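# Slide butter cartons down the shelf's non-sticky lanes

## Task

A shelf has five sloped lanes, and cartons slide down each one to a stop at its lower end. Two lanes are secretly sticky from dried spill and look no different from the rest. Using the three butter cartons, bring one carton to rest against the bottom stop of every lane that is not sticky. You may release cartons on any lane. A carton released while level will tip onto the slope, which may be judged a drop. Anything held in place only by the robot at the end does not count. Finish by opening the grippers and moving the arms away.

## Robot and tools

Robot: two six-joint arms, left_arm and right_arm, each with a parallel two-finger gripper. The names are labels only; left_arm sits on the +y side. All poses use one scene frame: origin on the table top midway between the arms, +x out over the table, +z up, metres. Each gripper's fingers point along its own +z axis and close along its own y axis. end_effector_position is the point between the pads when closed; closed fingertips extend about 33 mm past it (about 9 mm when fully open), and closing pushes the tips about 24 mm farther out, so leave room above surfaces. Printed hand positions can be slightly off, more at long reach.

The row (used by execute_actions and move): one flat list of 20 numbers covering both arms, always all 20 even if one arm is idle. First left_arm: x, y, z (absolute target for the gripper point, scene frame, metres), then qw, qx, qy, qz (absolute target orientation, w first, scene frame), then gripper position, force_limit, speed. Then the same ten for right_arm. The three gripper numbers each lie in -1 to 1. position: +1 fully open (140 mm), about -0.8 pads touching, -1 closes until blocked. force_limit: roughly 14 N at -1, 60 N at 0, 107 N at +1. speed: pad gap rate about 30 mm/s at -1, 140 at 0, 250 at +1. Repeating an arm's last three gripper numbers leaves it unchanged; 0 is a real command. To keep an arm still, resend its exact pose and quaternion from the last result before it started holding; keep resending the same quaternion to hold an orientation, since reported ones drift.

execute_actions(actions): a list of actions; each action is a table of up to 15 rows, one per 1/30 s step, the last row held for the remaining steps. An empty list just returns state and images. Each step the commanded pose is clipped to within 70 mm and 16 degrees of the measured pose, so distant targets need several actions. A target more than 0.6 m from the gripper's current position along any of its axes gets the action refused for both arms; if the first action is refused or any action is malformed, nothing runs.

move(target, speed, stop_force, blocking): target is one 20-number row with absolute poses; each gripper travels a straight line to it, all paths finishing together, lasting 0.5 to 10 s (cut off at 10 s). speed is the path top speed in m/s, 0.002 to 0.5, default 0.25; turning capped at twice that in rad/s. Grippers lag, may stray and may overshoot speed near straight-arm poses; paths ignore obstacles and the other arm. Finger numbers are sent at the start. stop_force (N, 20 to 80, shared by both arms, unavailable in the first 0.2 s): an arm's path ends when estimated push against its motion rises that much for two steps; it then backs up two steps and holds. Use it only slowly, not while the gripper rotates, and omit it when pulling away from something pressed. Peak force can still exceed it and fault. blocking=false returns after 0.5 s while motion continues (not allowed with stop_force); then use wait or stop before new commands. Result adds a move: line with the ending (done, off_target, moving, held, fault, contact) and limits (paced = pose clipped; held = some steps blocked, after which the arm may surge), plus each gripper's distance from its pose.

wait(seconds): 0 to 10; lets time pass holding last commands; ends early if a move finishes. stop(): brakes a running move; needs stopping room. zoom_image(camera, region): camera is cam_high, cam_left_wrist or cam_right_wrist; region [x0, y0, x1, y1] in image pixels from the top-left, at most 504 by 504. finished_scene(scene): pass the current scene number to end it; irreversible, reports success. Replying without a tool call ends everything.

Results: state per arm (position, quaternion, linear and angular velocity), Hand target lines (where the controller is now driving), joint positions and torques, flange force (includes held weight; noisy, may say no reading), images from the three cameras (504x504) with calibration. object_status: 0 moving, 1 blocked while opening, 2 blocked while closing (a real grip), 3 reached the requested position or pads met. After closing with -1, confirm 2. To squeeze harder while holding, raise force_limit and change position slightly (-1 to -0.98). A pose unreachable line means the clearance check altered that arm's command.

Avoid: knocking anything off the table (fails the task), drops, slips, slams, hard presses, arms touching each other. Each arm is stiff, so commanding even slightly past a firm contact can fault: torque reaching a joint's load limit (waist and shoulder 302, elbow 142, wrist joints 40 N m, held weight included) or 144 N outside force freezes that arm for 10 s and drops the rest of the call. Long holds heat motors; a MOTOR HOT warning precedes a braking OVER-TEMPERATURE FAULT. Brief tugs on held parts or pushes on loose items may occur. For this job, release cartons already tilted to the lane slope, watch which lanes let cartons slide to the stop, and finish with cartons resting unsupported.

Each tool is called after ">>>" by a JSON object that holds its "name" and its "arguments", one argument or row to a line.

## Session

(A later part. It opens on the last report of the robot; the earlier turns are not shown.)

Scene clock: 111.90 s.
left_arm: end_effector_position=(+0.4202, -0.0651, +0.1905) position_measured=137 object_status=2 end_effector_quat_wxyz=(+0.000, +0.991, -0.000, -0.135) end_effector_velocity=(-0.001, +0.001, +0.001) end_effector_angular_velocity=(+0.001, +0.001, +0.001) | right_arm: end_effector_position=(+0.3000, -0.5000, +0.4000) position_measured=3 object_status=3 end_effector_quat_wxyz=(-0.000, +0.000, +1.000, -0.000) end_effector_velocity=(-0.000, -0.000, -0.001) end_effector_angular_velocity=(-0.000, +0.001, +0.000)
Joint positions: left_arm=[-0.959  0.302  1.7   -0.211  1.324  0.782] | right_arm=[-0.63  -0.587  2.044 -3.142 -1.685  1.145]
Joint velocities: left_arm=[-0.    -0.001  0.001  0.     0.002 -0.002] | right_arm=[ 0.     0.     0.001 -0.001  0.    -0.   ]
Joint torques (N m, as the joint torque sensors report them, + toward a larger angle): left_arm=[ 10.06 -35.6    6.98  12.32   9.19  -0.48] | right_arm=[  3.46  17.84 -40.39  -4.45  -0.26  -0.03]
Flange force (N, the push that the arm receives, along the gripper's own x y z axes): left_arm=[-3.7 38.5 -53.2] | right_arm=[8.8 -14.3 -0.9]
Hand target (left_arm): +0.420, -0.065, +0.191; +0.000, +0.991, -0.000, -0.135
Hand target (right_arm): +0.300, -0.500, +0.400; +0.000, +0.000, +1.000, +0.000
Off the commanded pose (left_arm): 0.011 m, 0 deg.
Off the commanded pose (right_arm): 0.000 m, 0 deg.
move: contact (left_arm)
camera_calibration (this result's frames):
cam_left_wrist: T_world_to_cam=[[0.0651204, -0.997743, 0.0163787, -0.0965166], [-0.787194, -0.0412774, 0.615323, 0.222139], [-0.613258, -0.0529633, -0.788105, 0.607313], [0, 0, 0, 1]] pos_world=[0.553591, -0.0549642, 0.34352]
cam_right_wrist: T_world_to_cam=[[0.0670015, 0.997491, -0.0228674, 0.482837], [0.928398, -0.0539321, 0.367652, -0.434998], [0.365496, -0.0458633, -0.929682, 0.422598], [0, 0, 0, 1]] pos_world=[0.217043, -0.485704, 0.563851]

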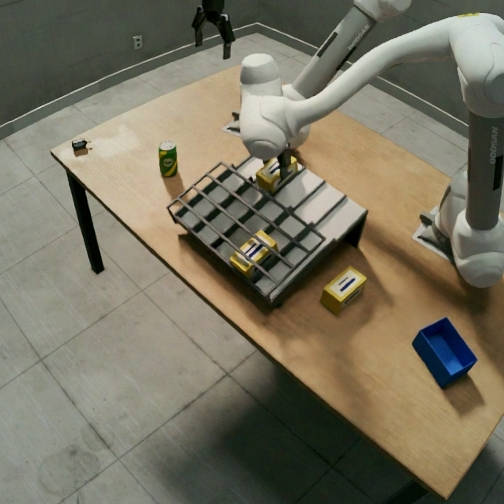

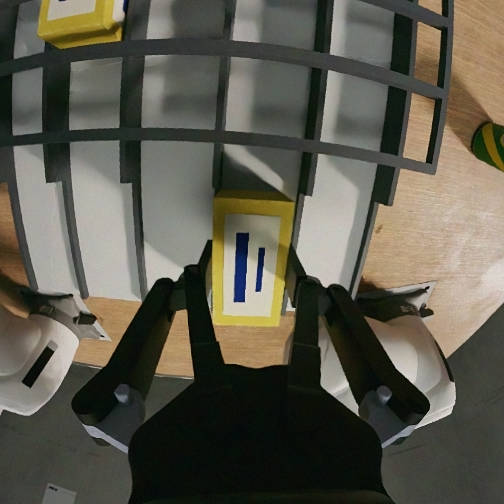

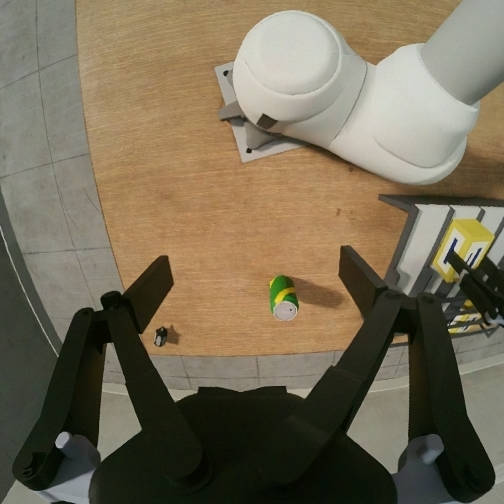

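>>> {"name": "move", "arguments": {
  "target": [0.4205,-0.069,0.1915,0,0.9908,0,-0.135,-1,-0.3,-0.3,0.3,-0.5,0.4,0,0,1,0,1,0,0],
  "speed": 0.02
}}

>>> {"name": "move", "arguments": {
  "target": [0.4205,-0.069,0.1915,0,0.9908,0,-0.135,0.3,-0.3,-0.3,0.3,-0.5,0.4,0,0,1,0,1,0,0],
  "speed": 0.02
}}

Scene clock: 114.50 s.
left_arm: end_effector_position=(+0.4204, -0.0689, +0.1914) position_measured=137 object_status=2 end_effector_quat_wxyz=(-0.000, +0.991, +0.000, -0.135) end_effector_velocity=(+0.001, +0.000, +0.000) end_effector_angular_velocity=(+0.000, +0.000, +0.001) | right_arm: end_effector_position=(+0.3000, -0.5000, +0.4000) position_measured=3 object_status=3 end_effector_quat_wxyz=(+0.000, +0.000, +1.000, -0.000) end_effector_velocity=(+0.000, +0.000, +0.000) end_effector_angular_velocity=(+0.001, -0.000, +0.000)
Joint positions: left_arm=[-0.963  0.306  1.692 -0.211  1.327  0.778] | right_arm=[-0.63  -0.587  2.044 -3.142 -1.685  1.145]
Joint velocities: left_arm=[ 0.001  0.    -0.001  0.     0.001  0.   ] | right_arm=[ 0.     0.    -0.     0.001  0.    -0.   ]
Joint torques (N m, as the joint torque sensors report them, + toward a larger angle): left_arm=[  1.52 -71.19 -37.58   2.45   0.91   0.33] | right_arm=[  1.31  17.94 -40.    -4.5   -0.34  -0.17]
Flange force (N, the push that the arm receives, along the gripper's own x y z axes): left_arm=[1.2 3.8 2.8] | right_arm=[4.2 -4.3 -1.6]
Hand target (left_arm): +0.421, -0.069, +0.192; -0.000, +0.991, +0.000, -0.135
Hand target (right_arm): +0.300, -0.500, +0.400; +0.000, +0.000, +1.000, -0.000
Off the commanded pose (left_arm): 0.000 m, 0 deg.
Off the commanded pose (right_arm): 0.000 m, 0 deg.
move: done
camera_calibration (this result's frames):
cam_left_wrist: T_world_to_cam=[[0.0651397, -0.997753, 0.0156556, -0.100192], [-0.786913, -0.0417146, 0.615652, 0.22147], [-0.613616, -0.052423, -0.787862, 0.608054], [0, 0, 0, 1]] pos_world=[0.553916, -0.0588524, 0.344283]
cam_right_wrist: T_world_to_cam=[[0.0669993, 0.997491, -0.0228675, 0.482838], [0.928398, -0.05393, 0.367652, -0.434998], [0.365496, -0.0458625, -0.929682, 0.422598], [0, 0, 0, 1]] pos_world=[0.217043, -0.485704, 0.563851]

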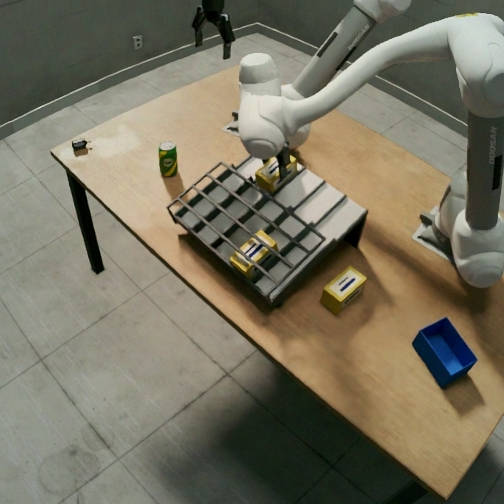

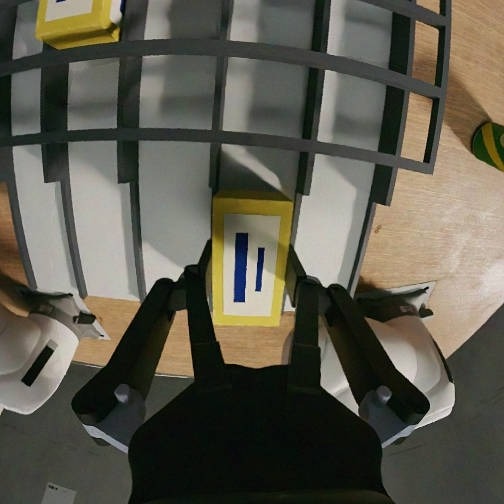

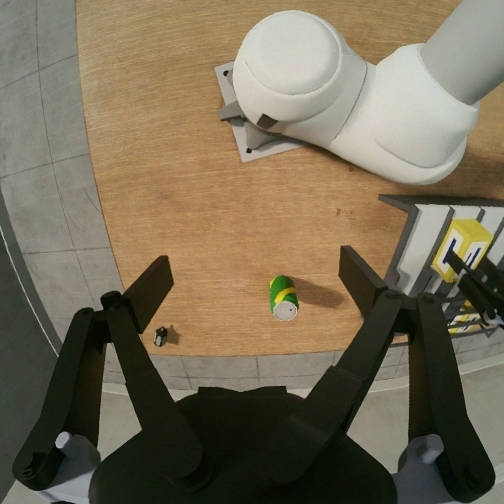

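Scene clock: 115.20 s.
left_arm: end_effector_position=(+0.4205, -0.0690, +0.1914) position_measured=91 object_status=3 end_effector_quat_wxyz=(-0.000, +0.991, +0.000, -0.135) end_effector_velocity=(+0.000, +0.000, -0.000) end_effector_angular_velocity=(-0.000, +0.000, +0.001) | right_arm: end_effector_position=(+0.3000, -0.5000, +0.4000) position_measured=3 object_status=3 end_effector_quat_wxyz=(-0.000, +0.000, +1.000, -0.000) end_effector_velocity=(-0.000, -0.000, +0.000) end_effector_angular_velocity=(-0.000, -0.000, -0.000)
Joint positions: left_arm=[-0.963  0.306  1.692 -0.211  1.327  0.778] | right_arm=[-0.63  -0.587  2.044 -3.142 -1.685  1.145]
Joint velocities: left_arm=[ 0.    -0.     0.    -0.    -0.    -0.001] | right_arm=[-0. -0. -0. -0. -0.  0.]
Joint torques (N m, as the joint torque sensors report them, + toward a larger angle): left_arm=[  1.63 -70.69 -35.99   2.57   0.63   0.64] | right_arm=[  1.66  17.   -40.14  -4.5   -0.37   0.  ]
Flange force (N, the push that the arm receives, along the gripper's own x y z axes): left_arm=[1.8 5.9 -0.2] | right_arm=[3.7 -7.0 -1.5]
Hand target (left_arm): +0.420, -0.069, +0.191; +0.000, +0.991, +0.000, -0.135
Hand target (right_arm): +0.300, -0.500, +0.400; -0.000, +0.000, +1.000, -0.000
Off the commanded pose (left_arm): 0.000 m, 0 deg.
Off the commanded pose (right_arm): 0.000 m, 0 deg.
move: done
camera_calibration (this result's frames):
cam_left_wrist: T_world_to_cam=[[0.0651446, -0.997751, 0.0157989, -0.100312], [-0.786954, -0.0416336, 0.615605, 0.221489], [-0.613563, -0.0525363, -0.787896, 0.60812], [0, 0, 0, 1]] pos_world=[0.553956, -0.058917, 0.344371]
cam_right_wrist: T_world_to_cam=[[0.0669991, 0.997491, -0.0228673, 0.482838], [0.928398, -0.05393, 0.367652, -0.434997], [0.365496, -0.0458623, -0.929682, 0.422598], [0, 0, 0, 1]] pos_world=[0.217043, -0.485704, 0.563851]

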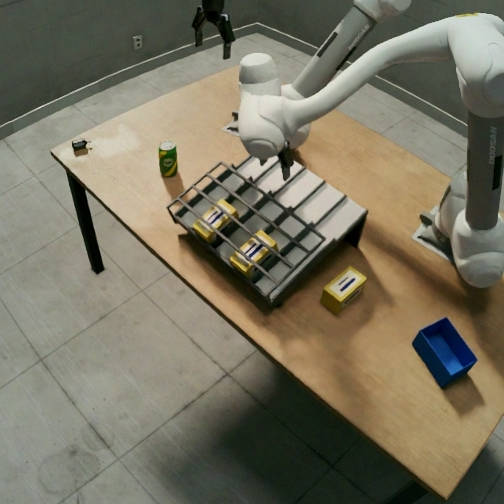

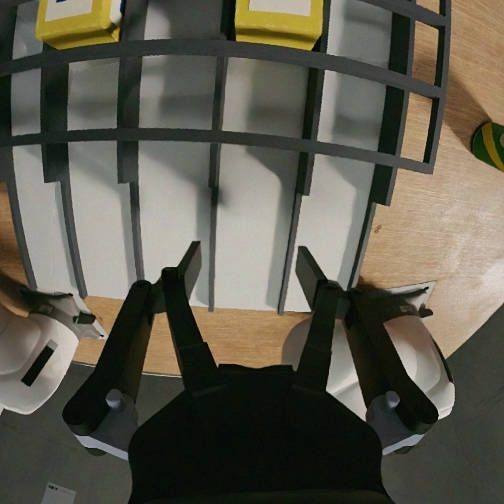

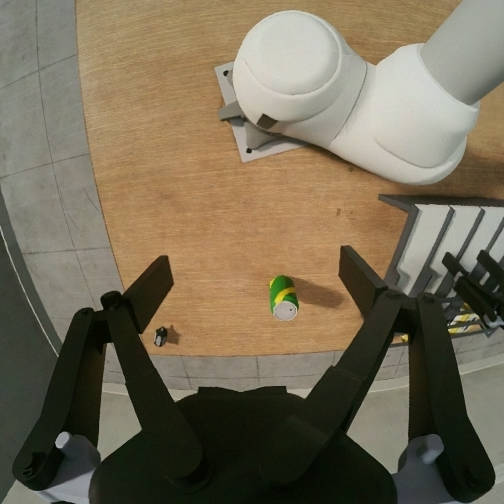

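>>> {"name": "move", "arguments": {
  "target": [0.41,-0.04,0.26,0,0.9908,0,-0.135,0.25,-0.3,-0.3,0.3,-0.5,0.4,0,0,1,0,1,0,0]
}}

>>> {"name": "move", "arguments": {
  "target": [0.515,0.32,0.25,0,1,0,0,0.25,-0.3,-0.3,0.3,-0.5,0.4,0,0,1,0,1,0,0],
  "speed": 0.3
}}

>>> {"name": "move", "arguments": {
  "target": [0.515,0.32,0.1,0,1,0,0,0.25,-0.3,-0.3,0.3,-0.5,0.4,0,0,1,0,1,0,0],
  "speed": 0.12
}}

Scene clock: 118.07 s.
left_arm: end_effector_position=(+0.4100, -0.0400, +0.2599) position_measured=98 object_status=3 end_effector_quat_wxyz=(-0.000, +0.991, +0.000, -0.135) end_effector_velocity=(+0.000, -0.000, +0.001) end_effector_angular_velocity=(-0.001, -0.001, -0.001) | right_arm: end_effector_position=(+0.3000, -0.5000, +0.4000) position_measured=3 object_status=3 end_effector_quat_wxyz=(-0.000, -0.000, +1.000, -0.000) end_effector_velocity=(+0.000, -0.001, +0.000) end_effector_angular_velocity=(-0.002, +0.000, +0.000)
Joint positions: left_arm=[-0.946  0.223  1.67  -0.204  1.434  0.771] | right_arm=[-0.63  -0.587  2.044 -3.142 -1.685  1.145]
Joint velocities: left_arm=[ 0.    -0.001 -0.001  0.     0.     0.001] | right_arm=[ 0.     0.    -0.001 -0.002 -0.    -0.   ]
Joint torques (N m, as the joint torque sensors report them, + toward a larger angle): left_arm=[  1.89 -63.39 -37.9    2.74   0.7    0.95] | right_arm=[  2.34  17.25 -40.28  -4.66  -0.38  -0.15]
Flange force (N, the push that the arm receives, along the gripper's own x y z axes): left_arm=[0.1 5.8 -0.3] | right_arm=[5.2 -9.1 -1.3]
Hand target (left_arm): +0.410, -0.040, +0.260; -0.000, +0.991, +0.000, -0.135
Hand target (right_arm): +0.300, -0.500, +0.400; -0.000, +0.000, +1.000, -0.000
Off the commanded pose (left_arm): 0.000 m, 0 deg.
Off the commanded pose (right_arm): 0.000 m, 0 deg.
move: done
camera_calibration (this result's frames):
cam_left_wrist: T_world_to_cam=[[0.065173, -0.997749, 0.0157882, -0.0717616], [-0.786979, -0.0416648, 0.615571, 0.172307], [-0.613528, -0.0525436, -0.787923, 0.657155], [0, 0, 0, 1]] pos_world=[0.543462, -0.0298916, 0.412853]
cam_right_wrist: T_world_to_cam=[[0.0669988, 0.997491, -0.0228673, 0.482838], [0.928398, -0.0539297, 0.367652, -0.434997], [0.365496, -0.0458622, -0.929682, 0.422598], [0, 0, 0, 1]] pos_world=[0.217043, -0.485704, 0.563851]

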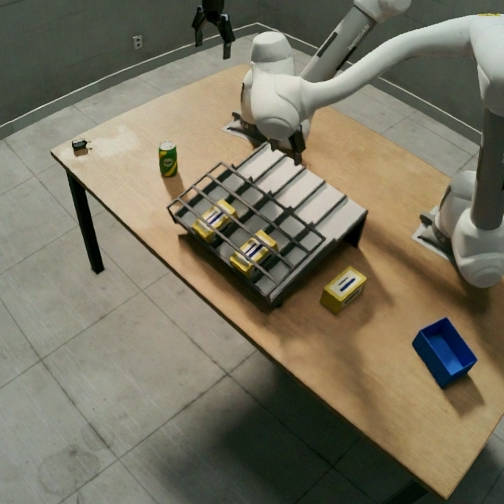

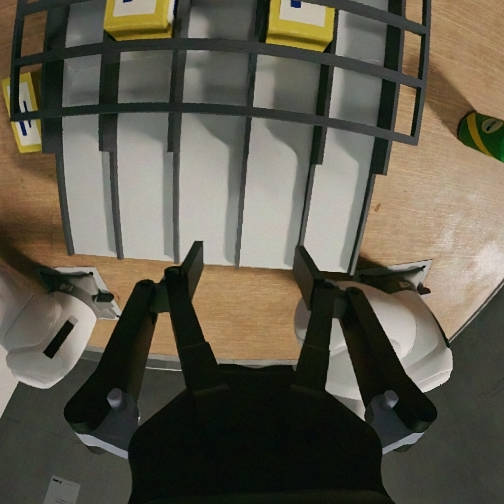

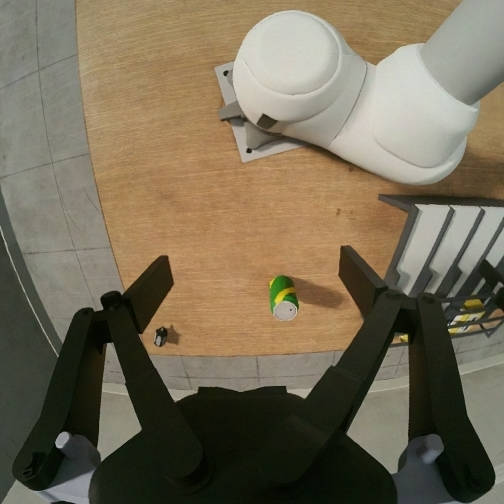

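Scene clock: 119.77 s.
left_arm: end_effector_position=(+0.5149, +0.3198, +0.2499) position_measured=98 object_status=3 end_effector_quat_wxyz=(+0.000, +1.000, +0.000, -0.000) end_effector_velocity=(-0.000, -0.000, -0.000) end_effector_angular_velocity=(-0.000, +0.001, -0.000) | right_arm: end_effector_position=(+0.3000, -0.5000, +0.4000) position_measured=3 object_status=3 end_effector_quat_wxyz=(-0.000, +0.000, +1.000, +0.000) end_effector_velocity=(-0.000, -0.001, +0.000) end_effector_angular_velocity=(-0.002, +0.000, +0.000)
Joint positions: left_arm=[-0.406 -0.047  1.964 -0.001  1.225  1.264] | right_arm=[-0.63  -0.587  2.044 -3.142 -1.685  1.145]
Joint velocities: left_arm=[ 0.     0.001 -0.    -0.001  0.001  0.   ] | right_arm=[-0.    -0.    -0.    -0.002  0.    -0.   ]
Joint torques (N m, as the joint torque sensors report them, + toward a larger angle): left_arm=[  0.92 -36.73 -38.65   3.44   0.25   0.77] | right_arm=[  2.58  16.86 -40.05  -4.36  -0.33  -0.04]
Flange force (N, the push that the arm receives, along the gripper's own x y z axes): left_arm=[3.7 4.5 1.1] | right_arm=[5.3 -10.8 -1.8]
Hand target (left_arm): +0.515, +0.320, +0.250; +0.000, +1.000, +0.000, -0.000
Hand target (right_arm): +0.300, -0.500, +0.400; -0.000, +0.000, +1.000, -0.000
Off the commanded pose (left_arm): 0.000 m, 0 deg.
Off the commanded pose (right_arm): 0.000 m, 0 deg.
move: done
camera_calibration (this result's frames):
cam_left_wrist: T_world_to_cam=[[0.058617, -0.997729, 0.0331895, 0.279536], [-0.922894, -0.0414862, 0.382813, 0.404103], [-0.380566, -0.0530697, -0.92323, 0.646595], [0, 0, 0, 1]] pos_world=[0.602631, 0.32998, 0.432982]
cam_right_wrist: T_world_to_cam=[[0.0669992, 0.997491, -0.0228672, 0.482837], [0.928398, -0.0539301, 0.367652, -0.434998], [0.365496, -0.0458622, -0.929682, 0.422598], [0, 0, 0, 1]] pos_world=[0.217043, -0.485704, 0.563851]

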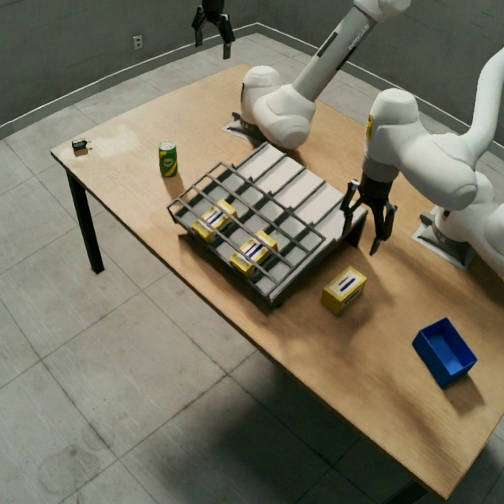

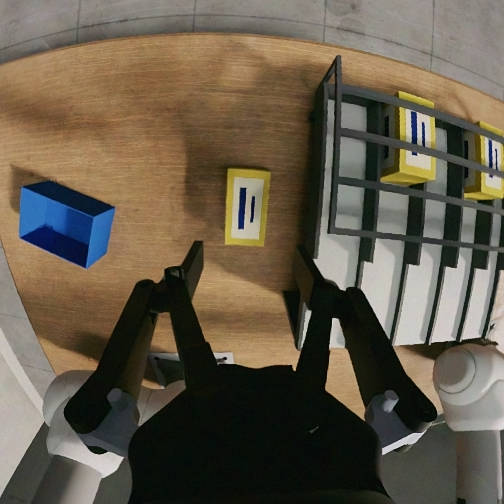

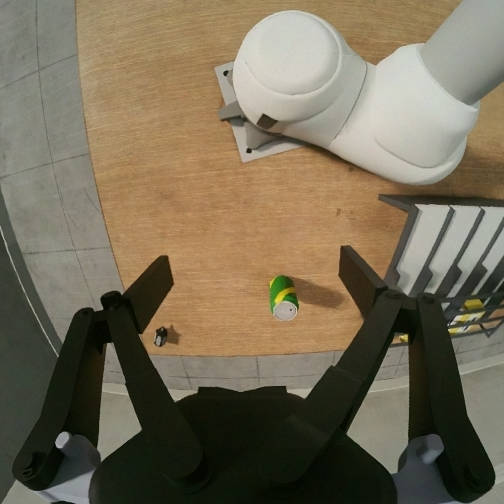

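Scene clock: 121.33 s.
left_arm: end_effector_position=(+0.5150, +0.3200, +0.1001) position_measured=98 object_status=3 end_effector_quat_wxyz=(+0.000, +1.000, -0.000, +0.000) end_effector_velocity=(+0.000, -0.000, +0.000) end_effector_angular_velocity=(-0.000, -0.001, -0.002) | right_arm: end_effector_position=(+0.3000, -0.5000, +0.4000) position_measured=3 object_status=3 end_effector_quat_wxyz=(+0.000, +0.000, +1.000, -0.000) end_effector_velocity=(+0.000, +0.000, -0.000) end_effector_angular_velocity=(+0.001, +0.000, +0.001)
Joint positions: left_arm=[-0.406  0.083  2.137 -0.     0.922  1.264] | right_arm=[-0.63  -0.587  2.044 -3.142 -1.685  1.145]
Joint velocities: left_arm=[-0.001 -0.    -0.     0.    -0.     0.001] | right_arm=[ 0.     0.001  0.     0.001  0.    -0.   ]
Joint torques (N m, as the joint torque sensors report them, + toward a larger angle): left_arm=[  1.44 -44.2  -32.29   2.79   0.28   0.77] | right_arm=[  2.42  15.84 -39.82  -4.5   -0.31  -0.09]
Flange force (N, the push that the arm receives, along the gripper's own x y z axes): left_arm=[3.8 5.5 2.3] | right_arm=[2.9 -10.4 -2.4]
Hand target (left_arm): +0.515, +0.320, +0.100; +0.000, +1.000, -0.000, -0.000
Hand target (right_arm): +0.300, -0.500, +0.400; -0.000, +0.000, +1.000, -0.000
Off the commanded pose (left_arm): 0.000 m, 0 deg.
Off the commanded pose (right_arm): 0.000 m, 0 deg.
move: done
camera_calibration (this result's frames):
cam_left_wrist: T_world_to_cam=[[0.0583908, -0.997755, 0.0328039, 0.284871], [-0.923037, -0.0414433, 0.382472, 0.461671], [-0.380254, -0.0526121, -0.923384, 0.508011], [0, 0, 0, 1]] pos_world=[0.602679, 0.330092, 0.283168]
cam_right_wrist: T_world_to_cam=[[0.0669992, 0.997491, -0.0228674, 0.482838], [0.928398, -0.05393, 0.367652, -0.434998], [0.365496, -0.0458625, -0.929682, 0.422598], [0, 0, 0, 1]] pos_world=[0.217043, -0.485704, 0.563851]

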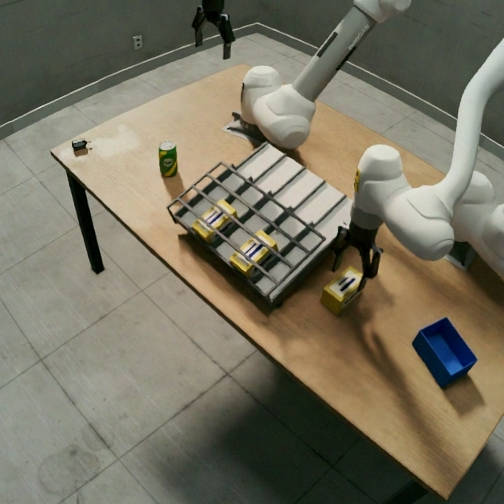

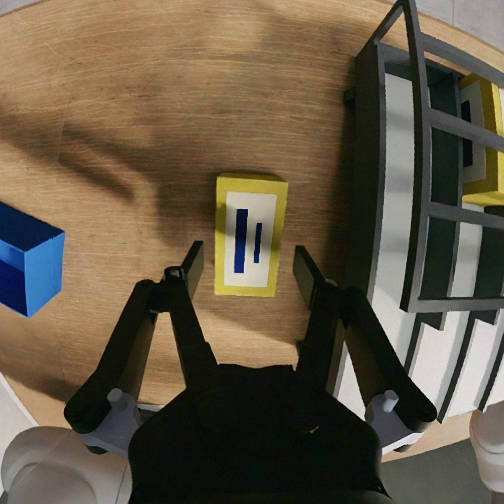

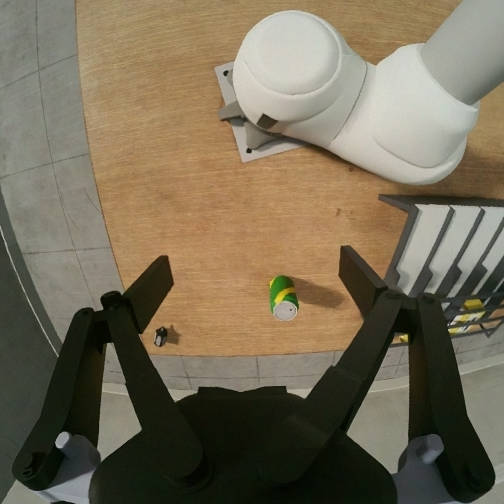

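>>> {"name": "move", "arguments": {
  "target": [0.522,0.321,0.062,0,1,0,0,0.25,-0.3,-0.3,0.3,-0.5,0.4,0,0,1,0,1,0,0],
  "speed": 0.05
}}

>>> {"name": "move", "arguments": {
  "target": [0.522,0.321,0.0635,0,1,0,0,-1,-0.3,-0.3,0.3,-0.5,0.4,0,0,1,0,1,0,0],
  "speed": 0.02
}}

>>> {"name": "move", "arguments": {
  "target": [0.50,0.325,0.29,0,0.9895,0,-0.1445,-1,-0.3,-0.3,0.3,-0.5,0.4,0,0,1,0,1,0,0]
}}

>>> {"name": "move", "arguments": {
  "target": [0.41,-0.153,0.25,0,0.9895,0,-0.1445,-1,-0.3,-0.3,0.3,-0.5,0.4,0,0,1,0,1,0,0]
}}

>>> {"name": "move", "arguments": {
  "target": [0.412,-0.153,0.222,0,0.9895,0,-0.1445,-1,-0.3,-0.3,0.3,-0.5,0.4,0,0,1,0,1,0,0],
  "speed": 0.05
}}

Scene clock: 125.47 s.
left_arm: end_effector_position=(+0.5220, +0.3210, +0.0620) position_measured=98 object_status=3 end_effector_quat_wxyz=(+0.000, +1.000, -0.000, +0.000) end_effector_velocity=(-0.000, +0.000, -0.001) end_effector_angular_velocity=(+0.000, +0.001, +0.000) | right_arm: end_effector_position=(+0.3000, -0.5000, +0.4000) position_measured=3 object_status=3 end_effector_quat_wxyz=(-0.000, -0.000, +1.000, -0.000) end_effector_velocity=(-0.001, +0.000, -0.000) end_effector_angular_velocity=(-0.000, +0.001, -0.000)
Joint positions: left_arm=[-0.4    0.139  2.16  -0.     0.843  1.27 ] | right_arm=[-0.63  -0.587  2.044 -3.142 -1.685  1.145]
Joint velocities: left_arm=[ 0.     0.001  0.001 -0.    -0.001  0.   ] | right_arm=[-0.    -0.001  0.001 -0.    -0.     0.   ]
Joint torques (N m, as the joint torque sensors report them, + toward a larger angle): left_arm=[ -0.84 -45.71 -30.63   2.55   0.16   0.65] | right_arm=[  2.7   17.58 -39.87  -4.44  -0.35  -0.16]
Flange force (N, the push that the arm receives, along the gripper's own x y z axes): left_arm=[1.3 -0.1 0.4] | right_arm=[6.5 -10.5 -1.8]
Hand target (left_arm): +0.522, +0.321, +0.062; +0.000, +1.000, -0.000, -0.000
Hand target (right_arm): +0.300, -0.500, +0.400; -0.000, +0.000, +1.000, -0.000
Off the commanded pose (left_arm): 0.000 m, 0 deg.
Off the commanded pose (right_arm): 0.000 m, 0 deg.
move: done
camera_calibration (this result's frames):
cam_left_wrist: T_world_to_cam=[[0.0585094, -0.997748, 0.032786, 0.286643], [-0.923018, -0.0415579, 0.382507, 0.48274], [-0.380283, -0.0526423, -0.923371, 0.475618], [0, 0, 0, 1]] pos_world=[0.609676, 0.331097, 0.245123]
cam_right_wrist: T_world_to_cam=[[0.066999, 0.997491, -0.0228673, 0.482838], [0.928398, -0.0539298, 0.367652, -0.434997], [0.365496, -0.0458622, -0.929682, 0.422598], [0, 0, 0, 1]] pos_world=[0.217043, -0.485704, 0.563851]

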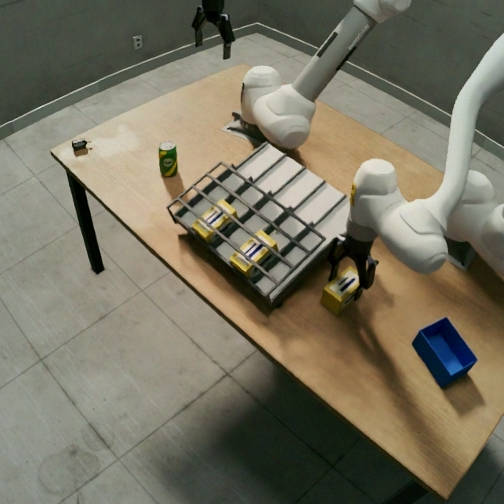

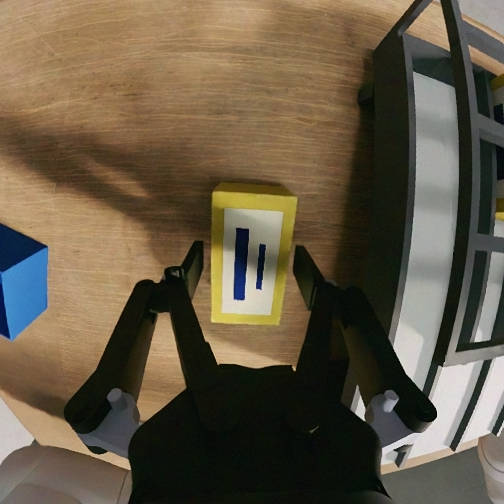

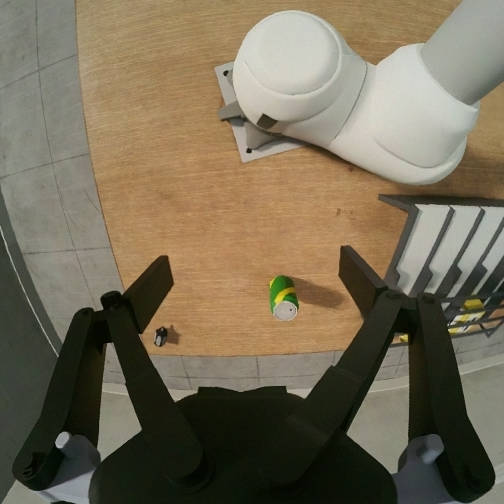

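Scene clock: 126.17 s.
left_arm: end_effector_position=(+0.5220, +0.3210, +0.0635) position_measured=137 object_status=2 end_effector_quat_wxyz=(+0.000, +1.000, -0.000, -0.000) end_effector_velocity=(-0.001, +0.001, -0.000) end_effector_angular_velocity=(+0.001, +0.001, -0.001) | right_arm: end_effector_position=(+0.3000, -0.5000, +0.4000) position_measured=3 object_status=3 end_effector_quat_wxyz=(-0.000, -0.000, +1.000, +0.000) end_effector_velocity=(+0.000, +0.000, +0.000) end_effector_angular_velocity=(+0.001, -0.001, +0.000)
Joint positions: left_arm=[-0.4    0.137  2.159 -0.     0.846  1.27 ] | right_arm=[-0.63  -0.587  2.044 -3.142 -1.685  1.145]
Joint velocities: left_arm=[0.    0.    0.001 0.001 0.    0.001] | right_arm=[-0.    -0.     0.     0.001 -0.    -0.   ]
Joint torques (N m, as the joint torque sensors report them, + toward a larger angle): left_arm=[  1.53 -47.67 -32.19   2.76   0.04   0.65] | right_arm=[  1.42  17.58 -40.23  -4.41  -0.36  -0.04]
Flange force (N, the push that the arm receives, along the gripper's own x y z axes): left_arm=[0.2 4.4 4.2] | right_arm=[4.5 -5.4 -1.1]
Hand target (left_arm): +0.522, +0.321, +0.063; -0.000, +1.000, +0.000, +0.000
Hand target (right_arm): +0.300, -0.500, +0.400; -0.000, +0.000, +1.000, -0.000
Off the commanded pose (left_arm): 0.000 m, 0 deg.
Off the commanded pose (right_arm): 0.000 m, 0 deg.
move: done
camera_calibration (this result's frames):
cam_left_wrist: T_world_to_cam=[[0.0584837, -0.997752, 0.0327312, 0.286638], [-0.923005, -0.0415533, 0.382537, 0.482163], [-0.380317, -0.0525833, -0.92336, 0.476954], [0, 0, 0, 1]] pos_world=[0.609669, 0.331108, 0.246573]
cam_right_wrist: T_world_to_cam=[[0.0669989, 0.997491, -0.0228672, 0.482837], [0.928398, -0.0539298, 0.367652, -0.434997], [0.365496, -0.0458622, -0.929682, 0.422598], [0, 0, 0, 1]] pos_world=[0.217043, -0.485704, 0.563851]

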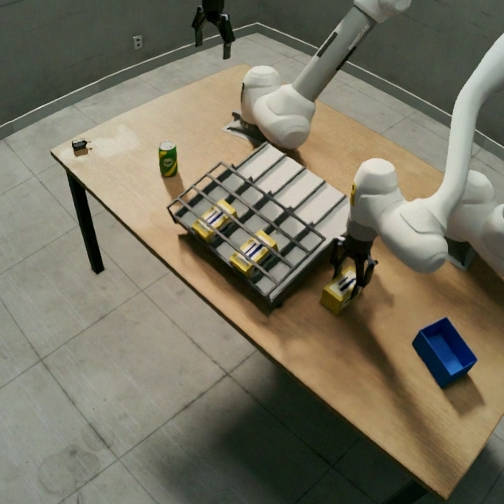

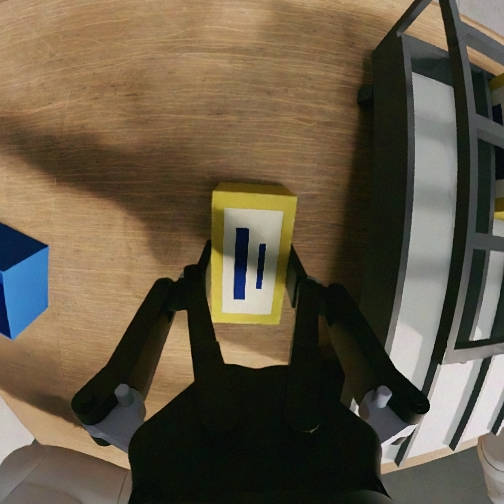

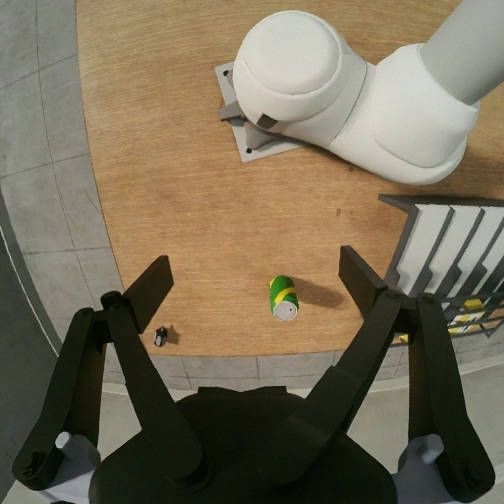

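Scene clock: 127.47 s.
left_arm: end_effector_position=(+0.5000, +0.3250, +0.2900) position_measured=137 object_status=2 end_effector_quat_wxyz=(-0.000, +0.990, +0.000, -0.145) end_effector_velocity=(+0.001, -0.000, +0.001) end_effector_angular_velocity=(-0.000, -0.001, +0.001) | right_arm: end_effector_position=(+0.3000, -0.5000, +0.4000) position_measured=3 object_status=3 end_effector_quat_wxyz=(+0.000, -0.000, +1.000, +0.000) end_effector_velocity=(-0.000, -0.000, -0.000) end_effector_angular_velocity=(-0.001, +0.000, -0.000)
Joint positions: left_arm=[-0.356  0.063  1.803 -0.072  1.557  1.326] | right_arm=[-0.63  -0.587  2.044 -3.142 -1.685  1.145]
Joint velocities: left_arm=[-0.     0.    -0.002 -0.     0.    -0.001] | right_arm=[-0.    -0.     0.    -0.001  0.     0.   ]
Joint torques (N m, as the joint torque sensors report them, + toward a larger angle): left_arm=[  2.   -49.47 -40.7    3.29   1.34   1.02] | right_arm=[  1.95  16.99 -40.25  -4.65  -0.36  -0.16]
Flange force (N, the push that the arm receives, along the gripper's own x y z axes): left_arm=[3.2 5.5 4.3] | right_arm=[4.2 -7.5 -1.4]
Hand target (left_arm): +0.500, +0.325, +0.290; -0.000, +0.990, +0.000, -0.144
Hand target (right_arm): +0.300, -0.500, +0.400; -0.000, +0.000, +1.000, -0.000
Off the commanded pose (left_arm): 0.000 m, 0 deg.
Off the commanded pose (right_arm): 0.000 m, 0 deg.
move: done
camera_calibration (this result's frames):
cam_left_wrist: T_world_to_cam=[[0.0654531, -0.997755, 0.0141643, 0.286433], [-0.775044, -0.0418922, 0.630517, 0.229577], [-0.628508, -0.0522472, -0.776046, 0.759175], [0, 0, 0, 1]] pos_world=[0.636332, 0.335072, 0.440346]
cam_right_wrist: T_world_to_cam=[[0.066999, 0.997491, -0.0228671, 0.482837], [0.928398, -0.0539299, 0.367652, -0.434997], [0.365496, -0.0458621, -0.929682, 0.422598], [0, 0, 0, 1]] pos_world=[0.217043, -0.485704, 0.563851]

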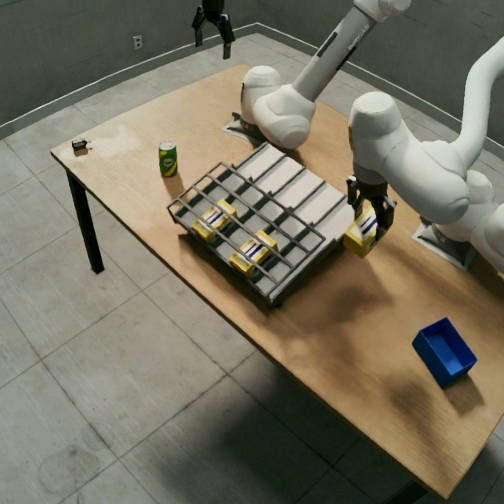

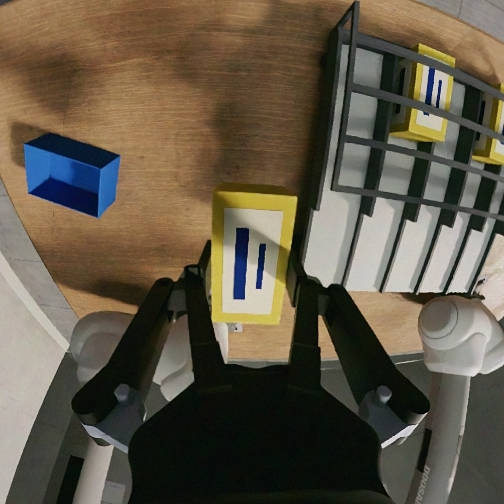

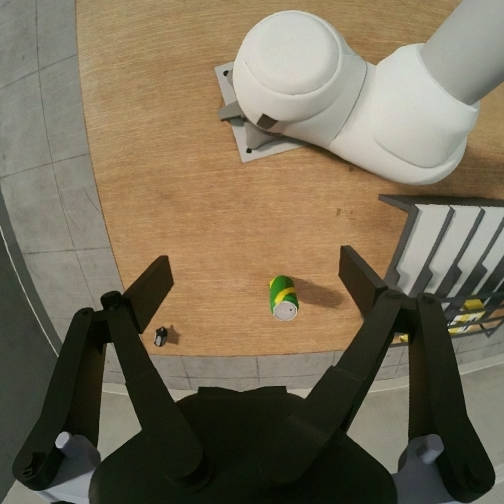

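Scene clock: 129.80 s.
left_arm: end_effector_position=(+0.4100, -0.1527, +0.2501) position_measured=137 object_status=2 end_effector_quat_wxyz=(-0.000, +0.990, -0.000, -0.144) end_effector_velocity=(-0.001, -0.001, -0.000) end_effector_angular_velocity=(+0.001, +0.000, -0.002) | right_arm: end_effector_position=(+0.3000, -0.5000, +0.4000) position_measured=3 object_status=3 end_effector_quat_wxyz=(-0.000, -0.000, +1.000, -0.000) end_effector_velocity=(-0.000, -0.001, -0.000) end_effector_angular_velocity=(-0.001, +0.002, -0.000)
Joint positions: left_arm=[-1.039  0.365  1.502 -0.234  1.452  0.68 ] | right_arm=[-0.63  -0.587  2.044 -3.142 -1.685  1.145]
Joint velocities: left_arm=[-0.002  0.    -0.     0.     0.    -0.001] | right_arm=[-0.     0.     0.001 -0.002 -0.    -0.   ]
Joint torques (N m, as the joint torque sensors report them, + toward a larger angle): left_arm=[  2.03 -80.77 -40.32   2.45   0.85   0.75] | right_arm=[  1.57  17.55 -40.25  -4.35  -0.34  -0.11]
Flange force (N, the push that the arm receives, along the gripper's own x y z axes): left_arm=[1.2 5.9 4.1] | right_arm=[4.6 -5.9 -1.2]
Hand target (left_arm): +0.410, -0.153, +0.250; -0.000, +0.990, -0.000, -0.144
Hand target (right_arm): +0.300, -0.500, +0.400; -0.000, +0.000, +1.000, -0.000
Off the commanded pose (left_arm): 0.000 m, 0 deg.
Off the commanded pose (right_arm): 0.000 m, 0 deg.
move: done
camera_calibration (this result's frames):
cam_left_wrist: T_world_to_cam=[[0.0653905, -0.997754, 0.0145429, -0.183853], [-0.77535, -0.0416297, 0.630158, 0.165301], [-0.628137, -0.0524822, -0.776331, 0.646608], [0, 0, 0, 1]] pos_world=[0.546346, -0.142623, 0.40049]
cam_right_wrist: T_world_to_cam=[[0.0669989, 0.997491, -0.0228673, 0.482838], [0.928398, -0.0539298, 0.367652, -0.434997], [0.365496, -0.0458622, -0.929682, 0.422598], [0, 0, 0, 1]] pos_world=[0.217043, -0.485704, 0.563851]

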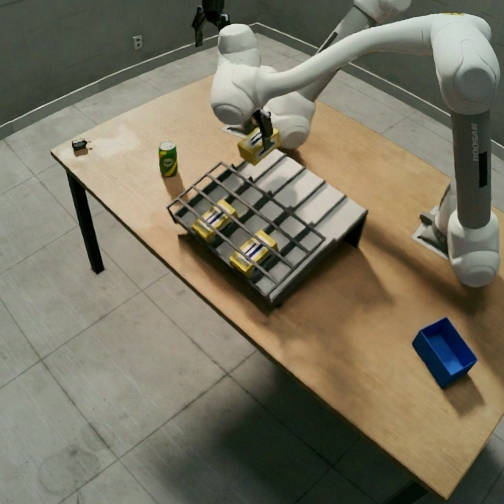

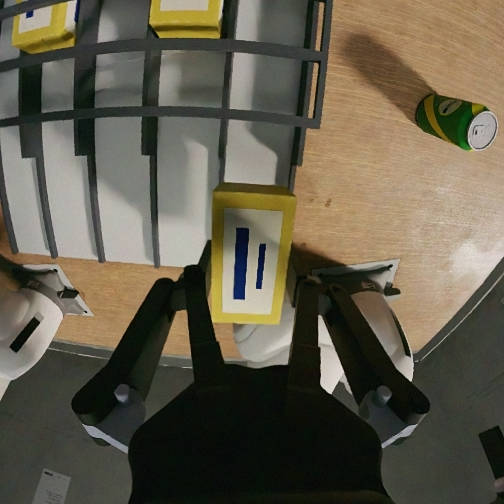

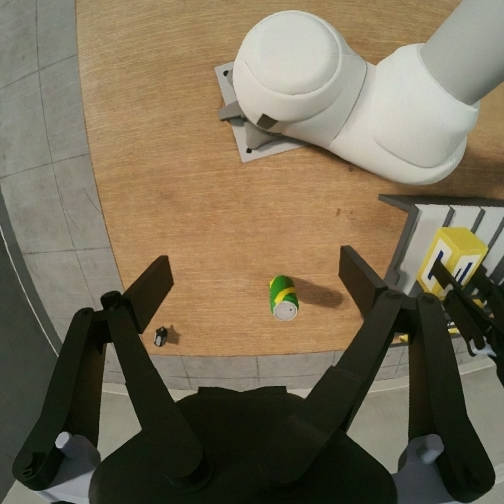

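Scene clock: 130.63 s.
left_arm: end_effector_position=(+0.4120, -0.1530, +0.2220) position_measured=137 object_status=2 end_effector_quat_wxyz=(+0.000, +0.990, -0.000, -0.144) end_effector_velocity=(-0.000, +0.000, +0.000) end_effector_angular_velocity=(+0.000, -0.000, -0.000) | right_arm: end_effector_position=(+0.3000, -0.5000, +0.4000) position_measured=3 object_status=3 end_effector_quat_wxyz=(+0.000, -0.000, +1.000, -0.000) end_effector_velocity=(-0.000, -0.000, -0.001) end_effector_angular_velocity=(+0.000, +0.002, -0.000)
Joint positions: left_arm=[-1.037  0.381  1.531 -0.236  1.408  0.693] | right_arm=[-0.63  -0.587  2.044 -3.142 -1.685  1.145]
Joint velocities: left_arm=[-0.001 -0.     0.     0.001  0.    -0.   ] | right_arm=[ 0.     0.     0.001 -0.001 -0.     0.   ]
Joint torques (N m, as the joint torque sensors report them, + toward a larger angle): left_arm=[  1.22 -80.65 -40.19   2.5    0.66   0.51] | right_arm=[  2.24  17.11 -40.27  -4.41  -0.42  -0.05]
Flange force (N, the push that the arm receives, along the gripper's own x y z axes): left_arm=[0.4 2.6 3.7] | right_arm=[4.8 -9.3 -1.2]
Hand target (left_arm): +0.412, -0.153, +0.222; +0.000, +0.990, -0.000, -0.145
Hand target (right_arm): +0.300, -0.500, +0.400; -0.000, +0.000, +1.000, -0.000
Off the commanded pose (left_arm): 0.000 m, 0 deg.
Off the commanded pose (right_arm): 0.000 m, 0 deg.
move: done
camera_calibration (this result's frames):
cam_left_wrist: T_world_to_cam=[[0.065411, -0.997751, 0.0146664, -0.183907], [-0.77509, -0.041546, 0.630484, 0.184306], [-0.628456, -0.0526084, -0.776064, 0.626116], [0, 0, 0, 1]] pos_world=[0.54837, -0.142897, 0.372402]
cam_right_wrist: T_world_to_cam=[[0.066999, 0.997491, -0.0228674, 0.482838], [0.928398, -0.0539298, 0.367652, -0.434998], [0.365497, -0.0458624, -0.929682, 0.422598], [0, 0, 0, 1]] pos_world=[0.217043, -0.485704, 0.563851]

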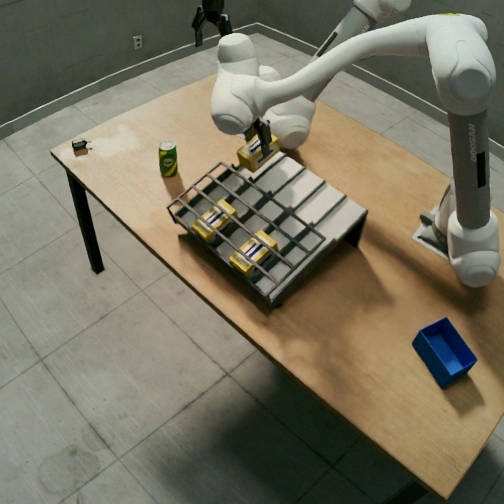

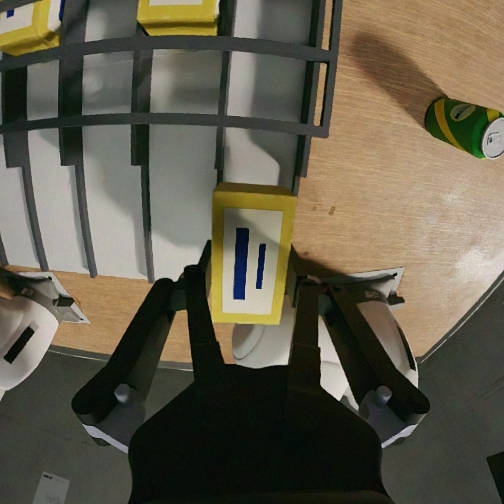

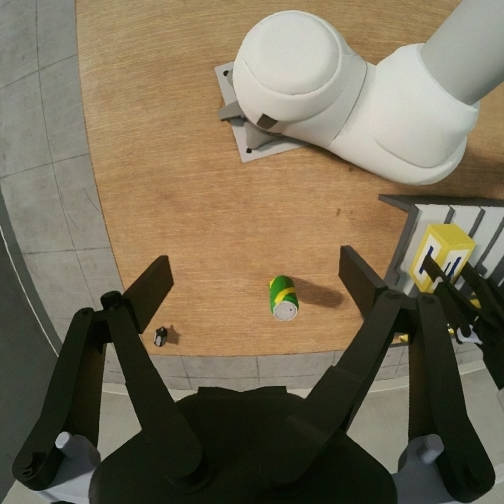

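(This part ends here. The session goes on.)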